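# Place both cartons flat on the low platform

## Task

Get both cartons resting flat on the low platform, each lying directly on it (neither on top of the other) and with no part sticking out past the platform's edges. They must stay put on their own, not because the robot is holding them. Finish by releasing suction and pulling the tool away.

## Robot and tools

Robot: a single arm with seven joints whose tool is a suction cup, not fingers. The tracked point is the cup point, the middle of the cup's rim when nothing is pressed against it. The cup points along the cup point's own +z axis. About 4 cm back from the rim the tool widens, with its body and wrist camera sticking out up to roughly 9 cm sideways, so keep that clear of cartons and the platform.

Frames: reported state is in the scene frame. Its origin sits on the table surface under the arm base, +z is up, and +y is to the left when facing along +x. Positions are in metres, orientation is a wxyz quaternion, velocities in m/s and rad/s. The base may be slightly tilted, and the printed position becomes less accurate when the arm reaches far.

Command row: every motion argument is a single row of 7 numbers for the one arm, each in [-1, 1], ordered dx, dy, dz, rx, ry, rz, suction. The first six are an offset, not a pose: a shift and a rotation vector expressed in the cup point's own axes, relative to a starting pose. A value of 1.0 stands for 0.6 m of shift or 180 degrees of rotation. The seventh number switches suction: above 0.01 is on, 0.01 or less is off, and the setting persists until changed.

execute_actions(actions): a list of actions run one after another. Each action is a table of up to 15 rows, one row per 1/30 s step; if fewer rows are given, the last row repeats until 15 steps are done. All rows in an action are offsets from the cup point's measured pose when that action begins (for the first action, the pose shown in the latest result), not from the preceding row. An empty list simply reports state and images. Per step, the commanded pose is cut back to at most 70 mm and 16 degrees from where the cup point currently is, so large offsets need several actions; after an action the arm only continues to the last clipped pose. Results include step readings of end_effector_position; HELD marks steps that were partly or fully blocked.

move(target, speed, blocking): drives the cup point in a straight line to one target row, an offset from the pose in the most recent result that showed one. speed is the path's top speed in m/s, 0.002 to 0.5 (default 0.25); rotation is capped at twice that in rad/s. The path lasts 0.5 to 10 s and is cut short at 10 s. The suction value is applied at the start. The move does not avoid obstacles, the real cup point trails the path and can overshoot the speed, especially with the arm nearly straight. Faster contact and aiming further past a surface both mean harder pushes. The extra move: line reports the ending (done, off_target, moving, held, fault), the limits that acted (paced: pose was clipped; held: some steps blocked, after which the arm may jump fast) and the remaining distance. With blocking=false the result comes after 0.5 s while motion continues; call wait or stop before sending other motion.

wait(seconds): 0 to 10 s with the last command held; it returns early if a running move finishes. stop(): brakes a running move, needing some distance; suction is unaffected. zoom_image(camera, region): enlarged crop of cam_head_left (504x504), cam_head_right (504x504) or cam_wrist (616x616); region is [x0, y0, x1, y1] in pixels from the top-left, at most 504 by 504. finished_scene(scene): ends the current scene, given its number; irreversible, so only call it once the cartons are placed and the tool has backed off. Replying without any tool call also ends things.

Picking up: with suction on, press the 36 mm rim squarely onto a flat, smooth carton face so the whole rim touches; avoid seams, holes and carton edges. suction_measured near 0 means no seal; about 0.83 or more means airtight, lower values mean leaks. part_present turns 1 at 0.50 and back to 0 under 0.45. Under vacuum the cup compresses, so a held carton sits up to about 12 mm nearer the tool. Vacuum can pull a resting carton upward even if the tool doesn't move. Releasing: set the carton down so its support carries it, then switch suction off, and lift more than 15 mm before assuming it is free. A cup sealed onto the table pins the tool until suction is turned off.

Other result lines: Hand target is where the controller is currently steering. pose unreachable means the clearance check (which treats the base mount as part of the arm) altered or blocked the command. MOTOR HOT appears from 65 °C; at 80 °C an OVER-TEMPERATURE FAULT brakes the arm until it cools, and holding loads, even while you are composing a reply, heats motors. A TORQUE FAULT happens when contact torque hits a joint's load limit (waist and shoulder 45.5, upper arm roll, elbow and forearm roll 27.3, wrist pitch and wrist roll 18.2 N m): the arm backs off, freezes for 10 s and drops the rest of the call.

Avoid: dropping, slamming or shoving cartons hard, knocking anything off the table (that fails the job), stacking the cartons or leaving them overhanging. Loose objects may occasionally get a brief external nudge, so check the final placement in the images.

Each tool is called after ">>>" by a JSON object that holds its "name" and its "arguments".

## Session

>>> {"name": "execute_actions", "arguments": {"actions": []}}

Scene clock: 0.00 s.
end_effector_position=(+0.3993, +0.0200, +0.2753) suction_measured=0.00 part_present=0 end_effector_quat_wxyz=(-0.002, -0.025, +1.000, -0.001) end_effector_velocity=(-0.000, +0.001, -0.000) end_effector_angular_velocity=(+0.001, -0.000, +0.002)
Joint positions: [ 0.003 -0.248  0.003  0.922 -0.001  1.173  2.356]
Joint velocities: [ 0.001 -0.     0.001 -0.002  0.001 -0.002 -0.001]
Hand target: +0.399, +0.020, +0.275; -0.002, -0.025, +1.000, -0.001

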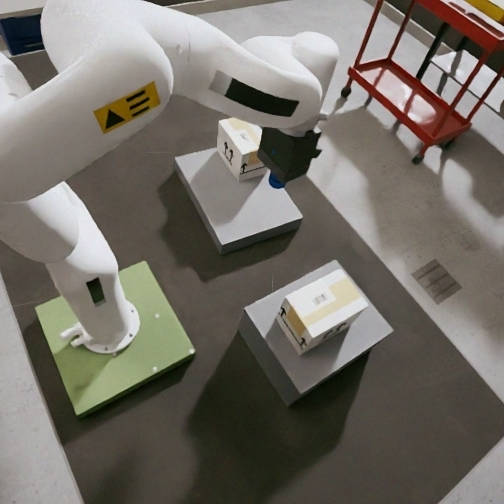

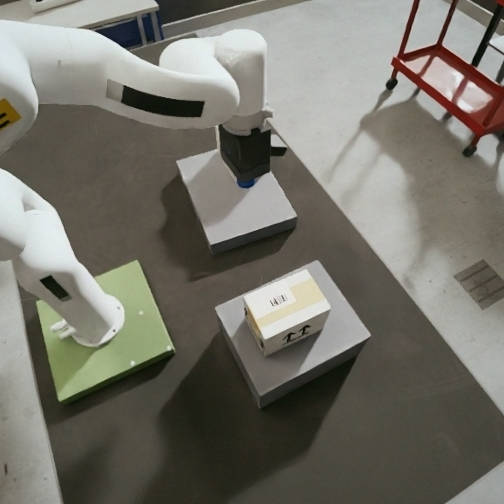

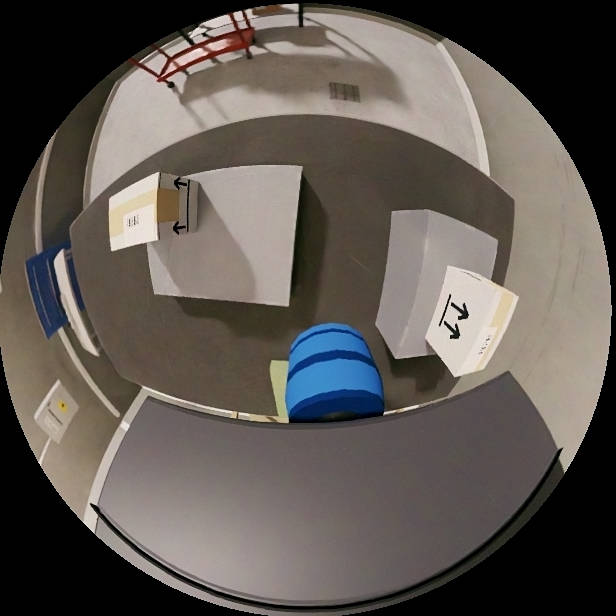

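>>> {"name": "move", "arguments": {"target": [-0.1,0.4,-0.1,0,0,0,0]}}

Scene clock: 3.10 s.
end_effector_position=(+0.4474, +0.2622, +0.3349) suction_measured=0.00 part_present=0 end_effector_quat_wxyz=(-0.001, -0.025, +1.000, -0.001) end_effector_velocity=(+0.001, +0.002, +0.001) end_effector_angular_velocity=(-0.002, +0.001, +0.002)
Joint positions: [ 0.229  0.142  0.279  1.518 -0.04   1.384  2.865]
Joint velocities: [ 0.004  0.009  0.001  0.014 -0.004  0.007  0.004]
Hand target: +0.447, +0.263, +0.335; -0.001, -0.025, +1.000, -0.001
Off the commanded pose: 0.001 m, 0 deg.
move: done

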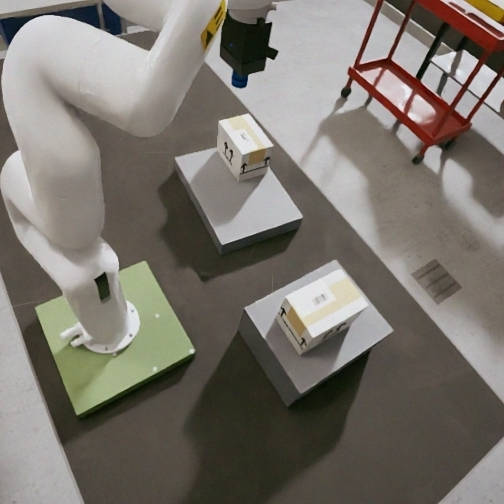

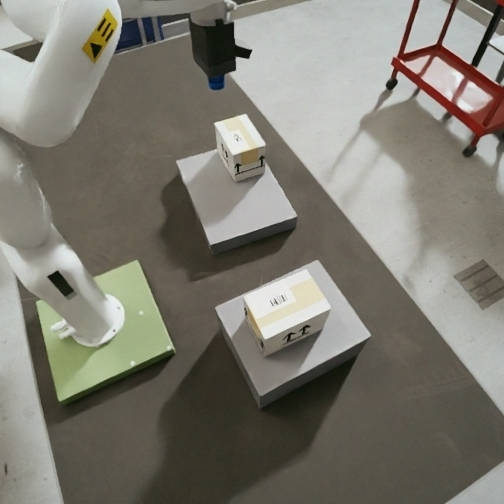

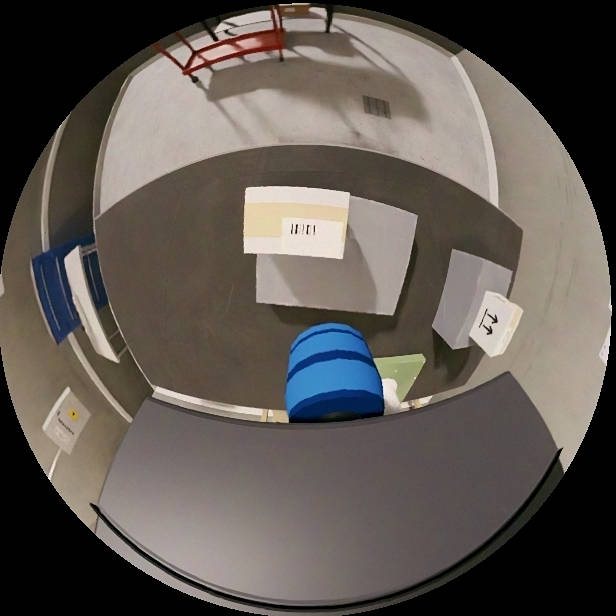

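>>> {"name": "zoom_image", "arguments": {"camera": "cam_head_left", "region": [150,90,330,270]}}

>>> {"name": "move", "arguments": {"target": [-0.2,0.2,0.05,0,0,0,0]}}

>>> {"name": "zoom_image", "arguments": {"camera": "cam_wrist", "region": [200,150,500,400]}}

Region (150, 90, 330, 270) of cam_head_left's 504x504 image, scaled by 2.800, with more detail than that image has.

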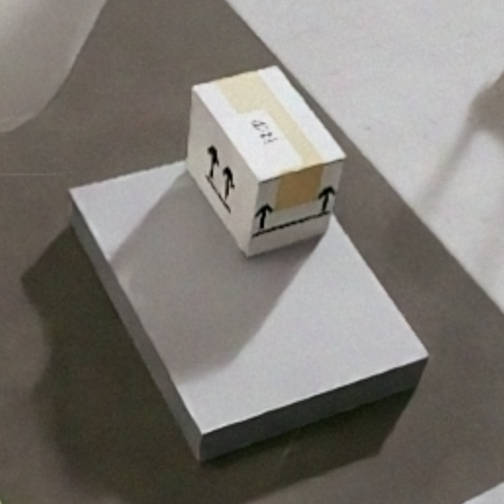

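Scene clock: 6.77 s.
end_effector_position=(+0.5603, +0.3863, +0.3038) suction_measured=0.00 part_present=0 end_effector_quat_wxyz=(+0.017, -0.024, +1.000, +0.011) end_effector_velocity=(+0.005, +0.002, -0.002) end_effector_angular_velocity=(-0.007, +0.002, +0.000)
Joint positions: [ 0.488  0.948  0.27   2.668 -0.222  1.693  2.965]
Joint velocities: [ 0.077  0.218 -0.042  0.406 -0.01   0.181 -0.037]
Hand target: +0.561, +0.387, +0.304; +0.017, -0.024, +1.000, +0.011
Off the commanded pose: 0.002 m, 3 deg.
elbow stopped short: the move would have taken joint 4 (elbow) straighter than the controller allows; a more bent joint 4 avoids this.
move: off_target

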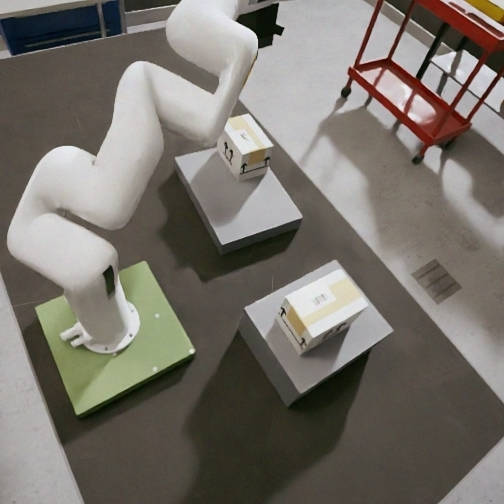

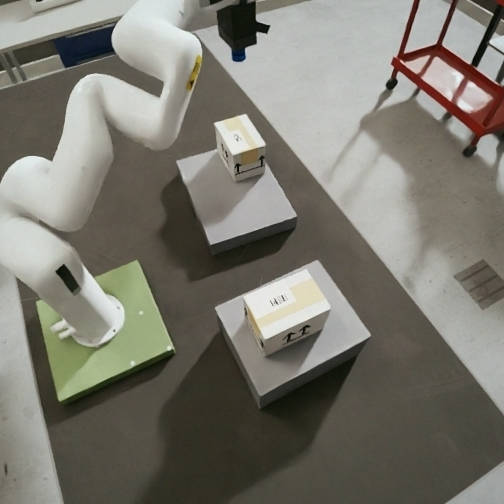

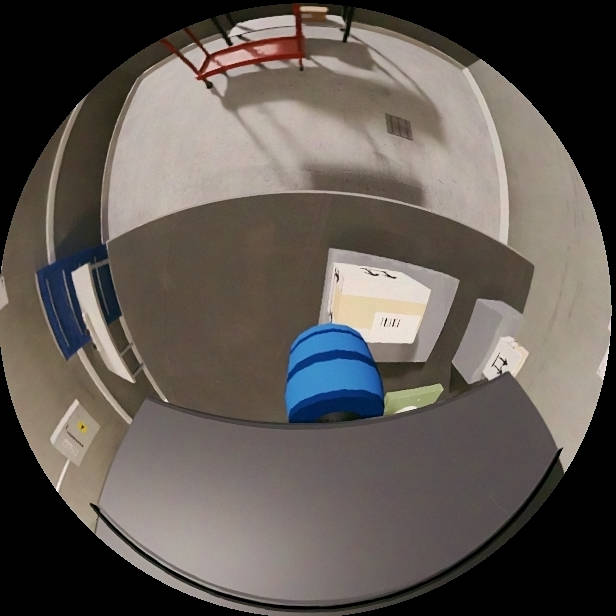

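Region (200, 150, 500, 400) of cam_wrist's 616x616 image, scaled by 1.680, with more detail than that image has.

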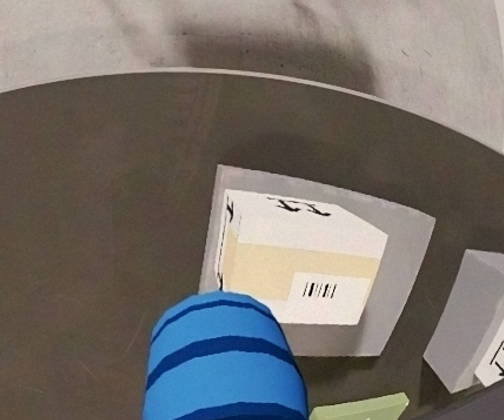

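>>> {"name": "move", "arguments": {"target": [0.33,-0.99,-0.1,0.007,0.011,0,0]}}

Scene clock: 13.07 s.
end_effector_position=(+0.3896, -0.2163, +0.3435) suction_measured=0.00 part_present=0 end_effector_quat_wxyz=(-0.001, -0.025, +1.000, +0.000) end_effector_velocity=(-0.001, -0.003, +0.000) end_effector_angular_velocity=(+0.003, -0.001, -0.004)
Joint positions: [-0.364 -0.115 -0.177  1.25  -0.02   1.366  1.815]
Joint velocities: [-0.003  0.002 -0.005  0.004  0.003  0.001 -0.005]
Hand target: +0.389, -0.217, +0.344; -0.001, -0.025, +1.000, +0.000
Off the commanded pose: 0.002 m, 0 deg.
move: done

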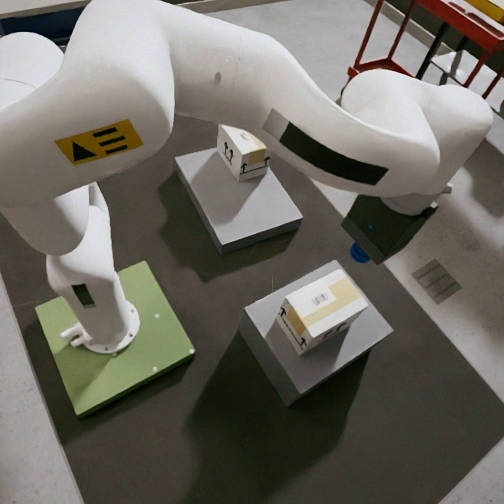

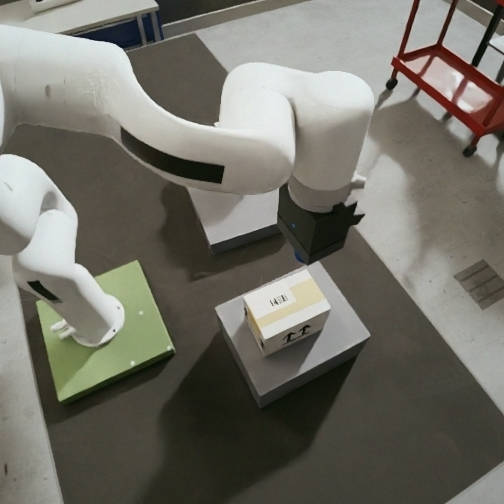

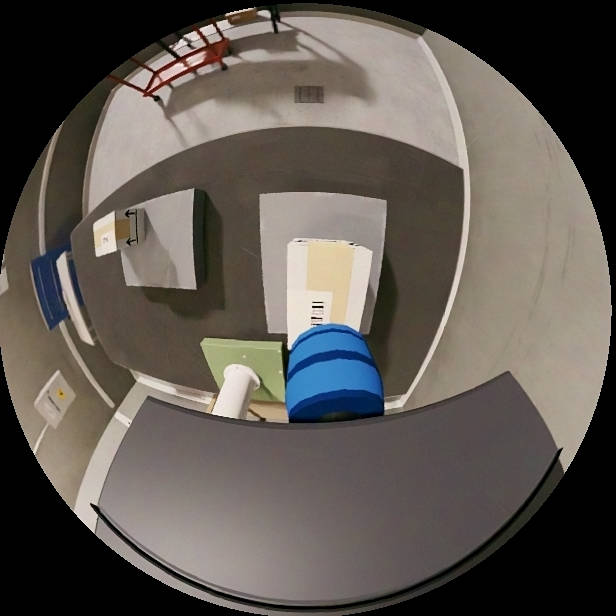

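>>> {"name": "move", "arguments": {"target": [0.045,-0.01,0.11,0,0,0,0], "speed": 0.1}}

Scene clock: 15.33 s.
end_effector_position=(+0.3633, -0.2236, +0.2780) suction_measured=0.00 part_present=0 end_effector_quat_wxyz=(-0.001, -0.025, +1.000, +0.000) end_effector_velocity=(-0.001, +0.000, -0.004) end_effector_angular_velocity=(+0.001, -0.001, -0.001)
Joint positions: [-0.384 -0.163 -0.201  1.015 -0.034  1.177  1.782]
Joint velocities: [-0.001 -0.002 -0.001 -0.012  0.001 -0.011 -0.001]
Hand target: +0.363, -0.224, +0.277; -0.001, -0.025, +1.000, +0.000
Off the commanded pose: 0.001 m, 0 deg.
move: done

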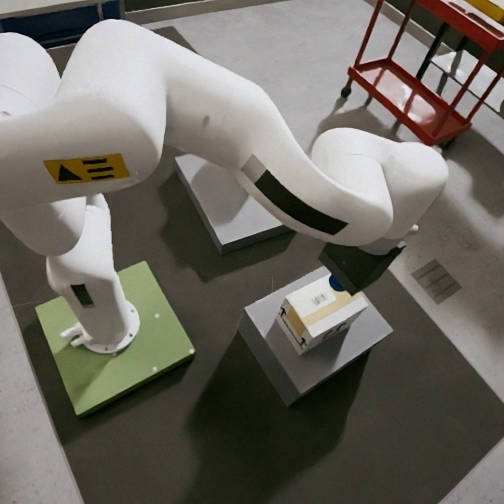

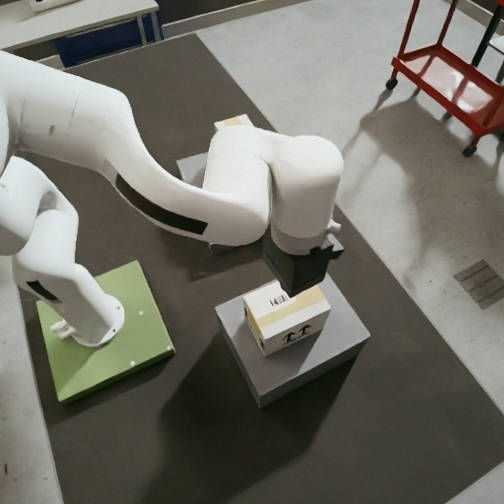

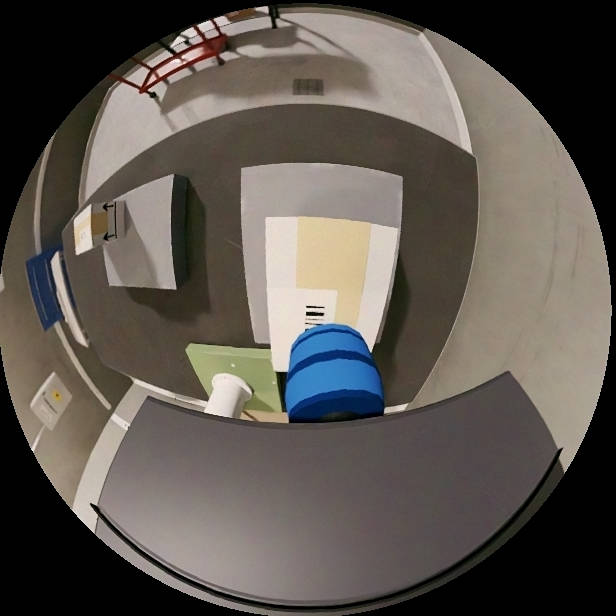

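>>> {"name": "move", "arguments": {"target": [0.01,0.015,0.06,0,0,0,1], "speed": 0.04}}

Scene clock: 17.87 s.
end_effector_position=(+0.3571, -0.2150, +0.2423) suction_measured=0.00 part_present=0 end_effector_quat_wxyz=(-0.001, -0.025, +1.000, +0.000) end_effector_velocity=(+0.000, -0.001, -0.000) end_effector_angular_velocity=(-0.003, -0.005, -0.002)
Joint positions: [-0.381 -0.169 -0.196  0.905 -0.037  1.072  1.793]
Joint velocities: [-0.001 -0.002 -0.001 -0.005 -0.001 -0.009  0.   ]
Hand target: +0.357, -0.215, +0.242; -0.001, -0.025, +1.000, +0.000
Off the commanded pose: 0.000 m, 0 deg.
move: done

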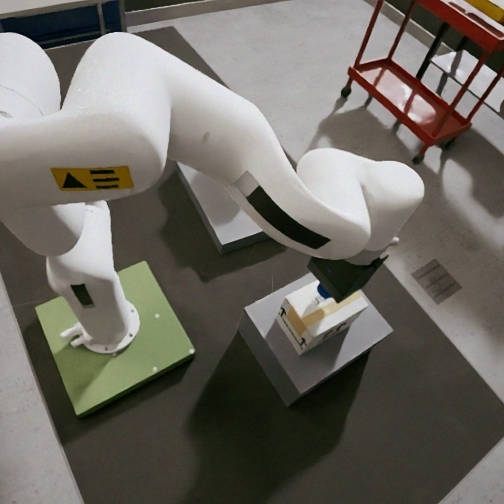

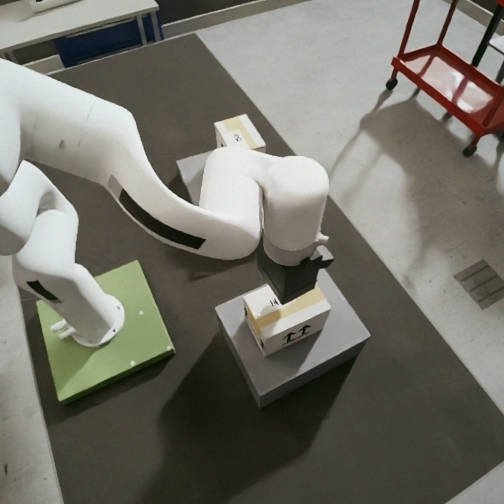

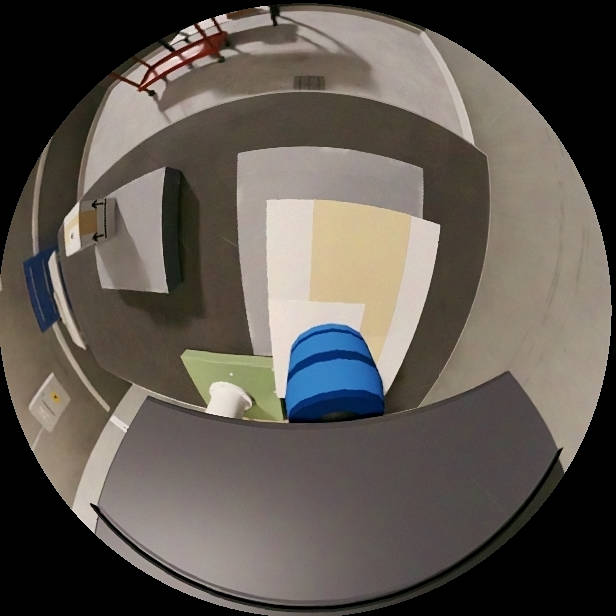

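>>> {"name": "move", "arguments": {"target": [0.01,0,0.03,0,0,0,1], "speed": 0.02}}

Scene clock: 20.93 s.
end_effector_position=(+0.3512, -0.2153, +0.2245) suction_measured=0.00 part_present=0 end_effector_quat_wxyz=(-0.001, -0.025, +1.000, +0.000) end_effector_velocity=(+0.000, +0.001, -0.002) end_effector_angular_velocity=(+0.001, -0.001, +0.001)
Joint positions: [-0.385 -0.167 -0.202  0.854 -0.038  1.019  1.786]
Joint velocities: [-0.     0.002  0.    -0.005  0.001 -0.007 -0.001]
Hand target: +0.351, -0.215, +0.224; -0.001, -0.025, +1.000, +0.000
Off the commanded pose: 0.000 m, 0 deg.
move: done

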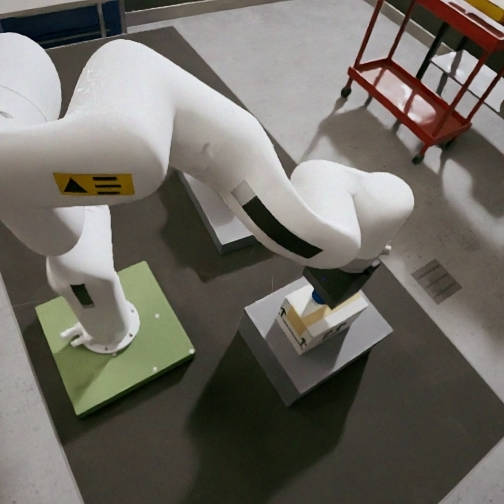

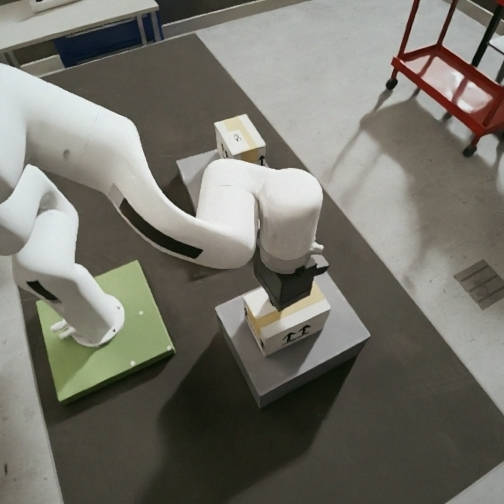

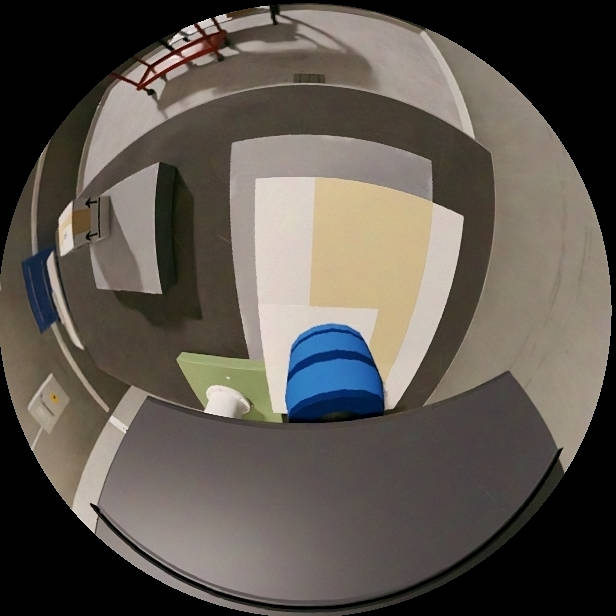

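>>> {"name": "move", "arguments": {"target": [0,0,0.02,0,0,0,1], "speed": 0.02}}

Scene clock: 22.60 s.
end_effector_position=(+0.3512, -0.2152, +0.2127) suction_measured=1.00 part_present=1 end_effector_quat_wxyz=(-0.001, -0.025, +1.000, +0.000) end_effector_velocity=(+0.003, -0.001, +0.001) end_effector_angular_velocity=(-0.005, -0.008, +0.000)
Joint positions: [-0.385 -0.152 -0.204  0.833 -0.036  0.984  1.784]
Joint velocities: [ 0.001  0.001 -0.     0.001 -0.    -0.01   0.   ]
Hand target: +0.351, -0.215, +0.213; -0.001, -0.025, +1.000, +0.000
Off the commanded pose: 0.000 m, 0 deg.
move: done

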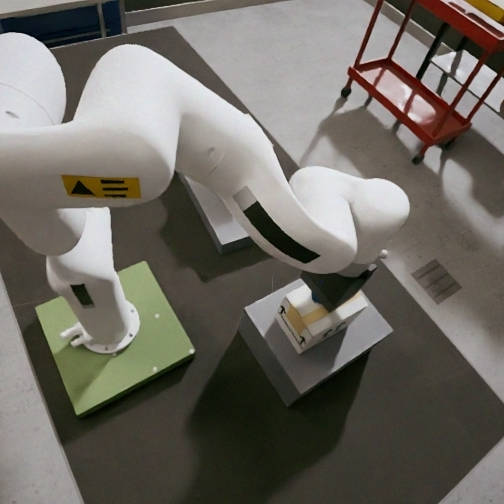

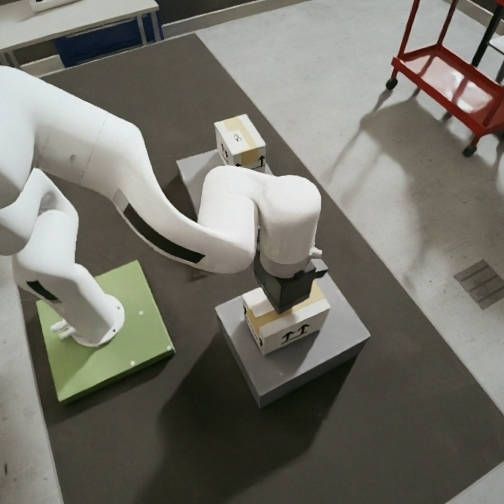

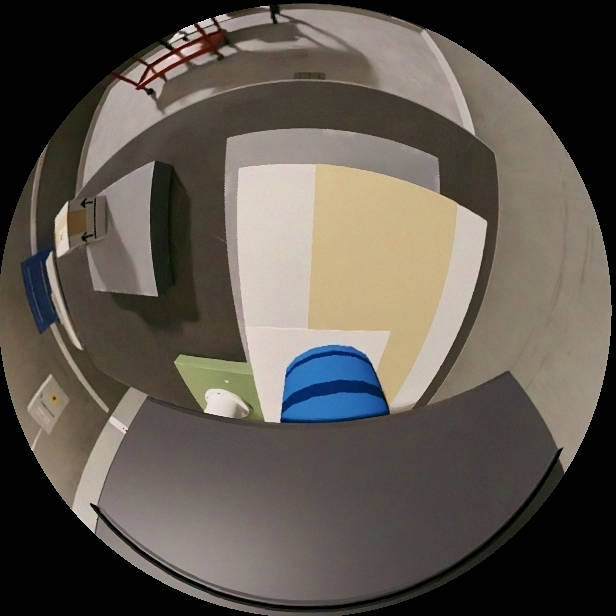

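>>> {"name": "move", "arguments": {"target": [0,0,-0.06,0,0,0,1], "speed": 0.06}}

>>> {"name": "move", "arguments": {"target": [-0.165,0.59,0,0,0,0,1], "speed": 0.15}}

>>> {"name": "move", "arguments": {"target": [0,0,0.12,0,0,0,1], "speed": 0.06}}

Scene clock: 26.10 s.
end_effector_position=(+0.3509, -0.2152, +0.2482) suction_measured=1.00 part_present=1 end_effector_quat_wxyz=(-0.001, -0.025, +1.000, +0.000) end_effector_velocity=(-0.000, -0.000, +0.003) end_effector_angular_velocity=(+0.000, +0.001, +0.000)
Joint positions: [-0.385 -0.192 -0.199  0.9   -0.042  1.09   1.789]
Joint velocities: [ 0.    -0.003 -0.     0.005 -0.001  0.009 -0.   ]
Hand target: +0.351, -0.215, +0.249; -0.001, -0.025, +1.000, +0.000
Off the commanded pose: 0.001 m, 0 deg.
move: done

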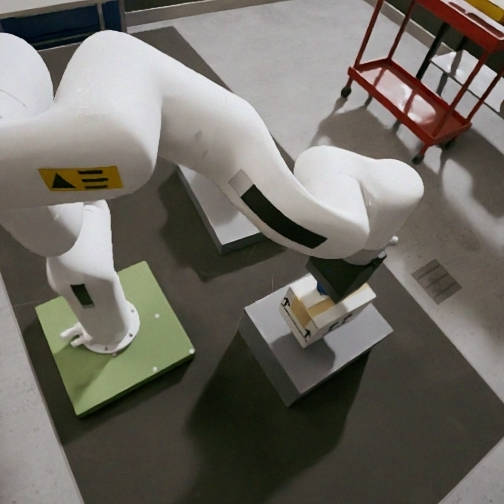

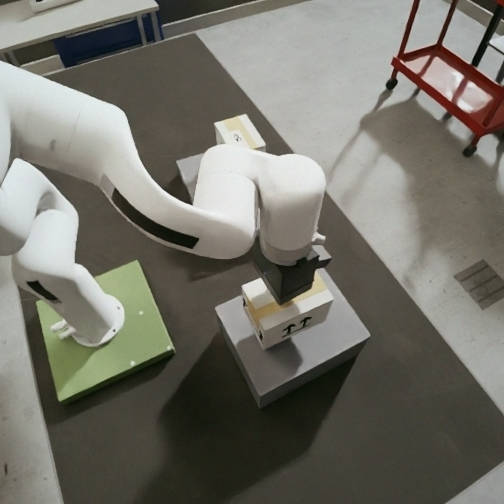

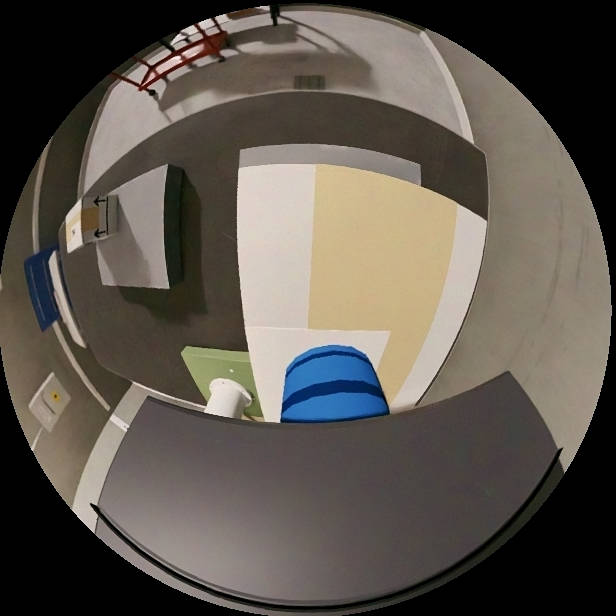

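Scene clock: 29.07 s.
end_effector_position=(+0.4323, +0.1427, +0.2486) suction_measured=1.00 part_present=1 end_effector_quat_wxyz=(-0.000, -0.025, +1.000, -0.000) end_effector_velocity=(+0.001, +0.003, -0.000) end_effector_angular_velocity=(-0.001, +0.000, -0.000)
Joint positions: [-0.038 -0.048  0.306  1.051  0.017  1.097  2.611]
Joint velocities: [ 0.004  0.006  0.001  0.006 -0.003  0.     0.007]
Hand target: +0.432, +0.143, +0.249; -0.001, -0.025, +1.000, -0.000
Off the commanded pose: 0.001 m, 0 deg.
move: done

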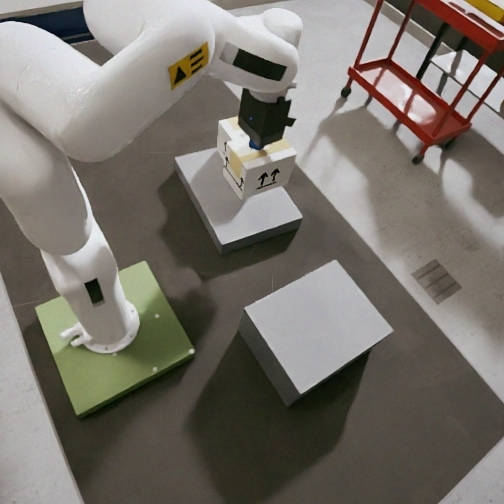

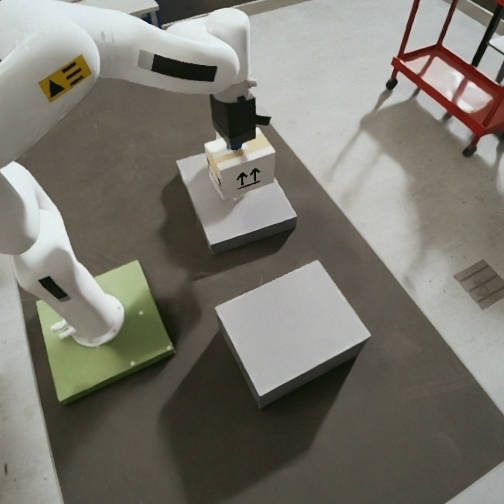

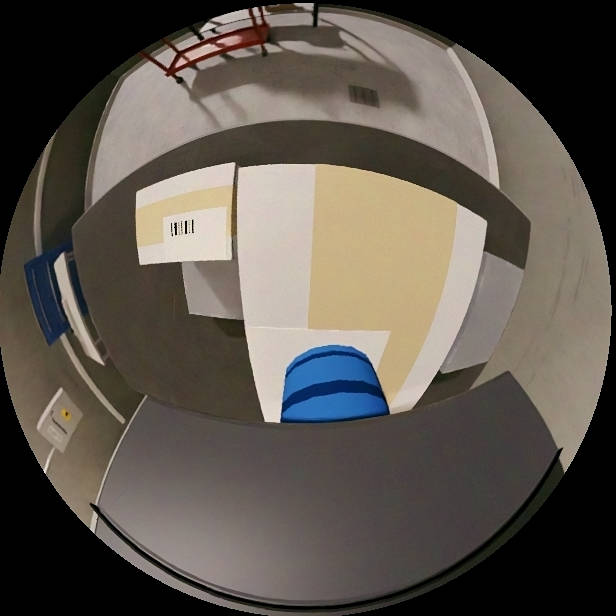

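Scene clock: 30.63 s.
end_effector_position=(+0.4326, +0.1428, +0.1771) suction_measured=1.00 part_present=1 end_effector_quat_wxyz=(-0.000, -0.025, +1.000, -0.000) end_effector_velocity=(+0.000, -0.000, -0.003) end_effector_angular_velocity=(-0.001, -0.001, -0.001)
Joint positions: [-0.034  0.042  0.31   0.932 -0.016  0.893  2.636]
Joint velocities: [-0.     0.004 -0.    -0.004 -0.003 -0.009  0.002]
Hand target: +0.432, +0.143, +0.177; -0.000, -0.025, +1.000, -0.000
Off the commanded pose: 0.001 m, 0 deg.
move: done

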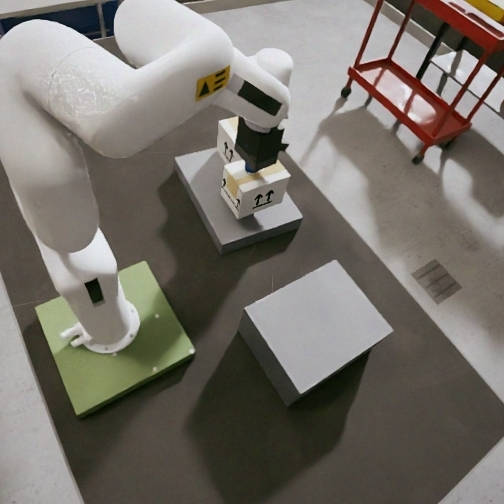

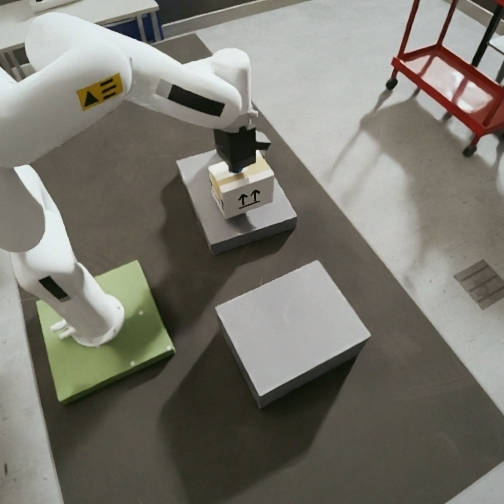

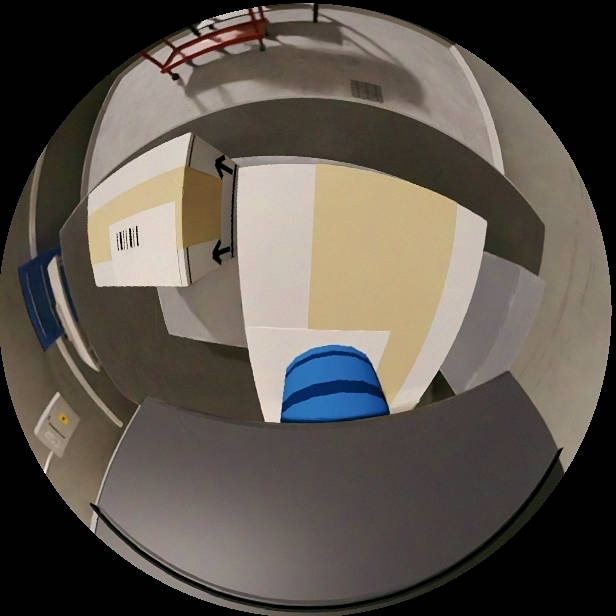

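>>> {"name": "move", "arguments": {"target": [0,0.01,0.07,0,0,0,1], "speed": 0.025}}

>>> {"name": "zoom_image", "arguments": {"camera": "cam_head_left", "region": [170,120,320,270]}}

Scene clock: 35.00 s.
end_effector_position=(+0.4331, +0.1491, +0.1364) suction_measured=1.00 part_present=1 end_effector_quat_wxyz=(+0.001, -0.025, +1.000, +0.000) end_effector_velocity=(+0.001, +0.001, -0.001) end_effector_angular_velocity=(+0.001, -0.005, -0.002)
Joint positions: [-0.023  0.121  0.313  0.893 -0.052  0.776  2.676]
Joint velocities: [ 0.001  0.003  0.    -0.    -0.002 -0.009  0.004]
Hand target: +0.432, +0.149, +0.135; -0.000, -0.025, +1.000, -0.000
Off the commanded pose: 0.002 m, 0 deg.
move: done

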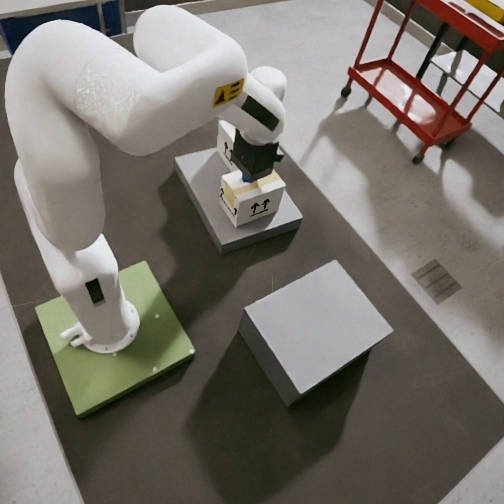

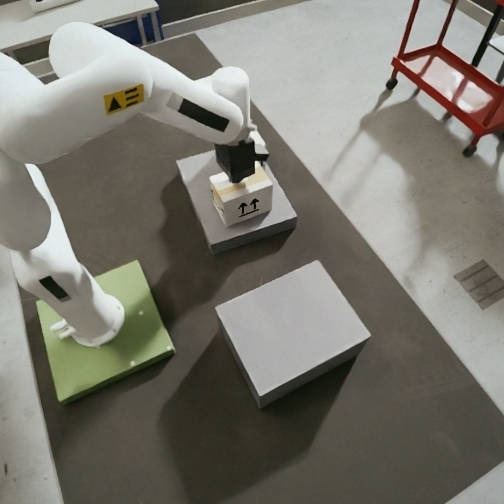

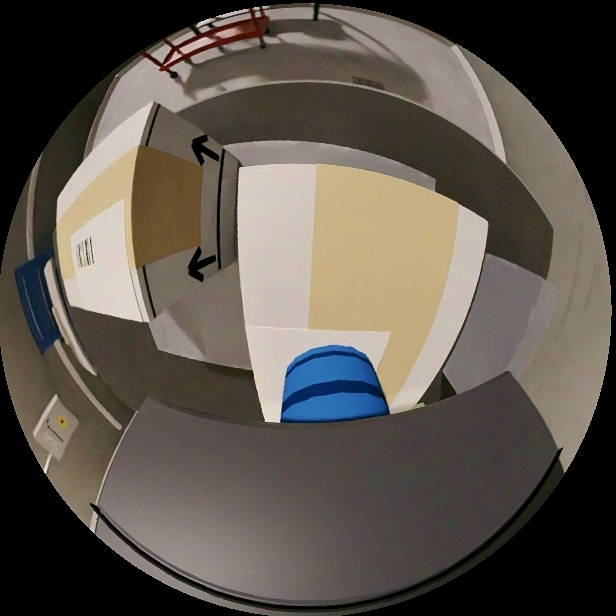

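Region (170, 120, 320, 270) of cam_head_left's 504x504 image, scaled by 3.360, with more detail than that image has.

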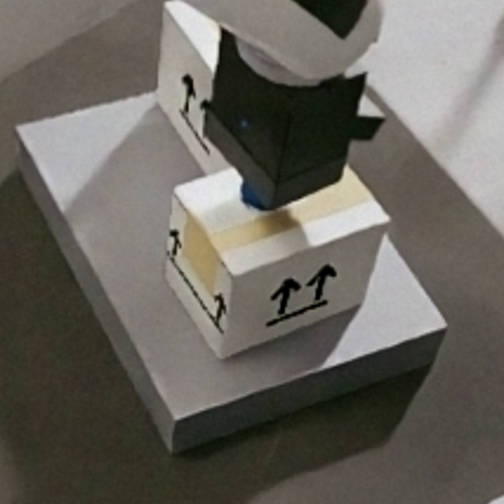

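Contact is indicated by the position deviation.

>>> {"name": "execute_actions", "arguments": {"actions": [[[0,0,0,0,0,0,0]]]}}

>>> {"name": "move", "arguments": {"target": [0,0,-0.2,0,0,0,0], "speed": 0.15}}

Scene clock: 37.07 s.
end_effector_position=(+0.4329, +0.1491, +0.1361) suction_measured=0.00 part_present=0 end_effector_quat_wxyz=(+0.001, -0.025, +1.000, +0.000) end_effector_velocity=(+0.001, +0.001, +0.000) end_effector_angular_velocity=(+0.001, -0.002, -0.001)
Joint positions: [-0.023  0.121  0.313  0.892 -0.052  0.776  2.676]
Joint velocities: [ 0.     0.001  0.001  0.002  0.    -0.001  0.001]
Hand target: +0.433, +0.149, +0.136; +0.001, -0.025, +1.000, +0.000
Off the commanded pose: 0.000 m, 0 deg.
Step readings (end_effector_position):
0: (+0.4328, +0.1490, +0.1355)
1: (+0.4328, +0.1490, +0.1355)
2: (+0.4328, +0.1490, +0.1358)
4: (+0.4328, +0.1490, +0.1359)
8: (+0.4328, +0.1490, +0.1360)
15: end_effector_position above

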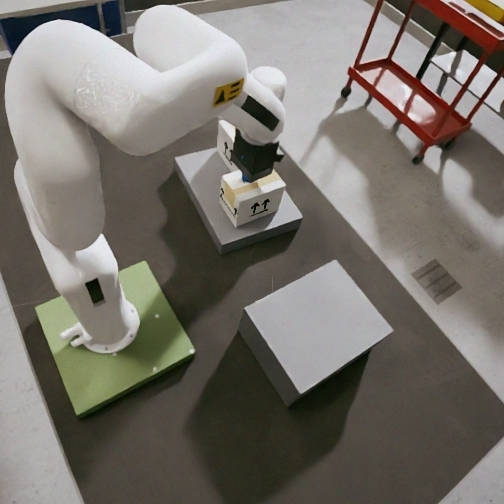

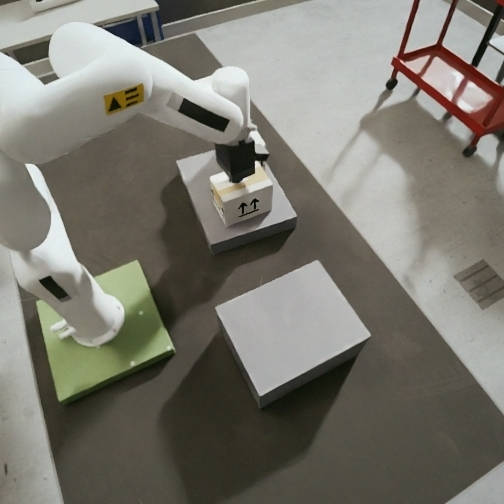

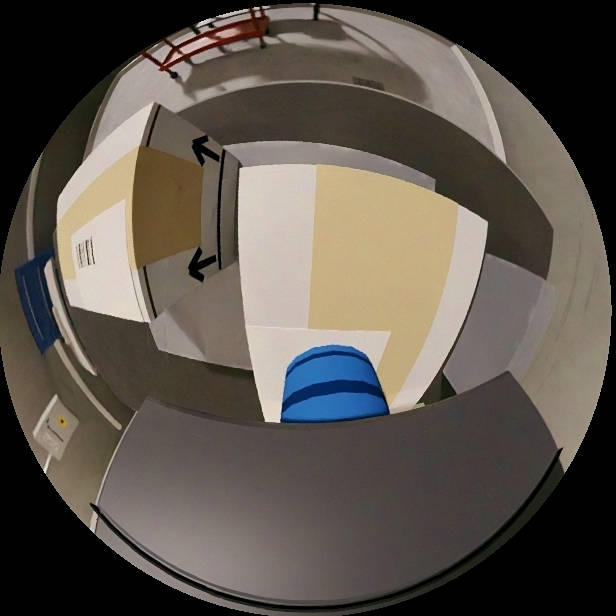

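Scene clock: 38.37 s.
end_effector_position=(+0.4322, +0.1487, +0.2555) suction_measured=0.00 part_present=0 end_effector_quat_wxyz=(+0.000, -0.025, +1.000, -0.000) end_effector_velocity=(+0.000, -0.000, +0.004) end_effector_angular_velocity=(-0.001, -0.002, +0.001)
Joint positions: [-0.032 -0.049  0.312  1.071  0.017  1.116  2.624]
Joint velocities: [ 0.    -0.003 -0.001  0.007 -0.     0.009 -0.001]
Hand target: +0.432, +0.149, +0.256; +0.001, -0.025, +1.000, -0.000
Off the commanded pose: 0.001 m, 0 deg.
move: done

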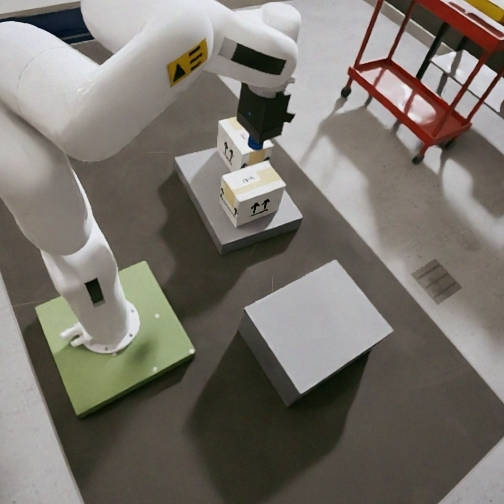

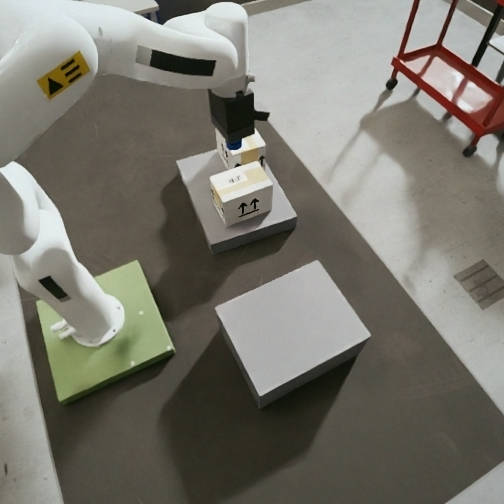

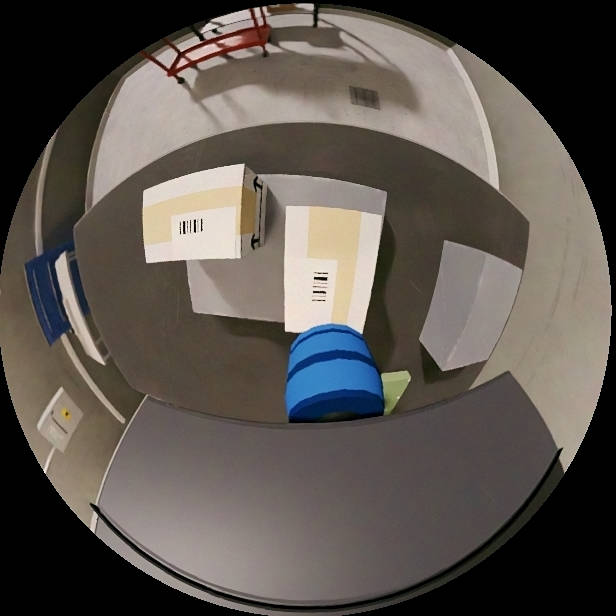

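>>> {"name": "finished_scene", "arguments": {"scene": 1}}

The scene is finished: the task was done.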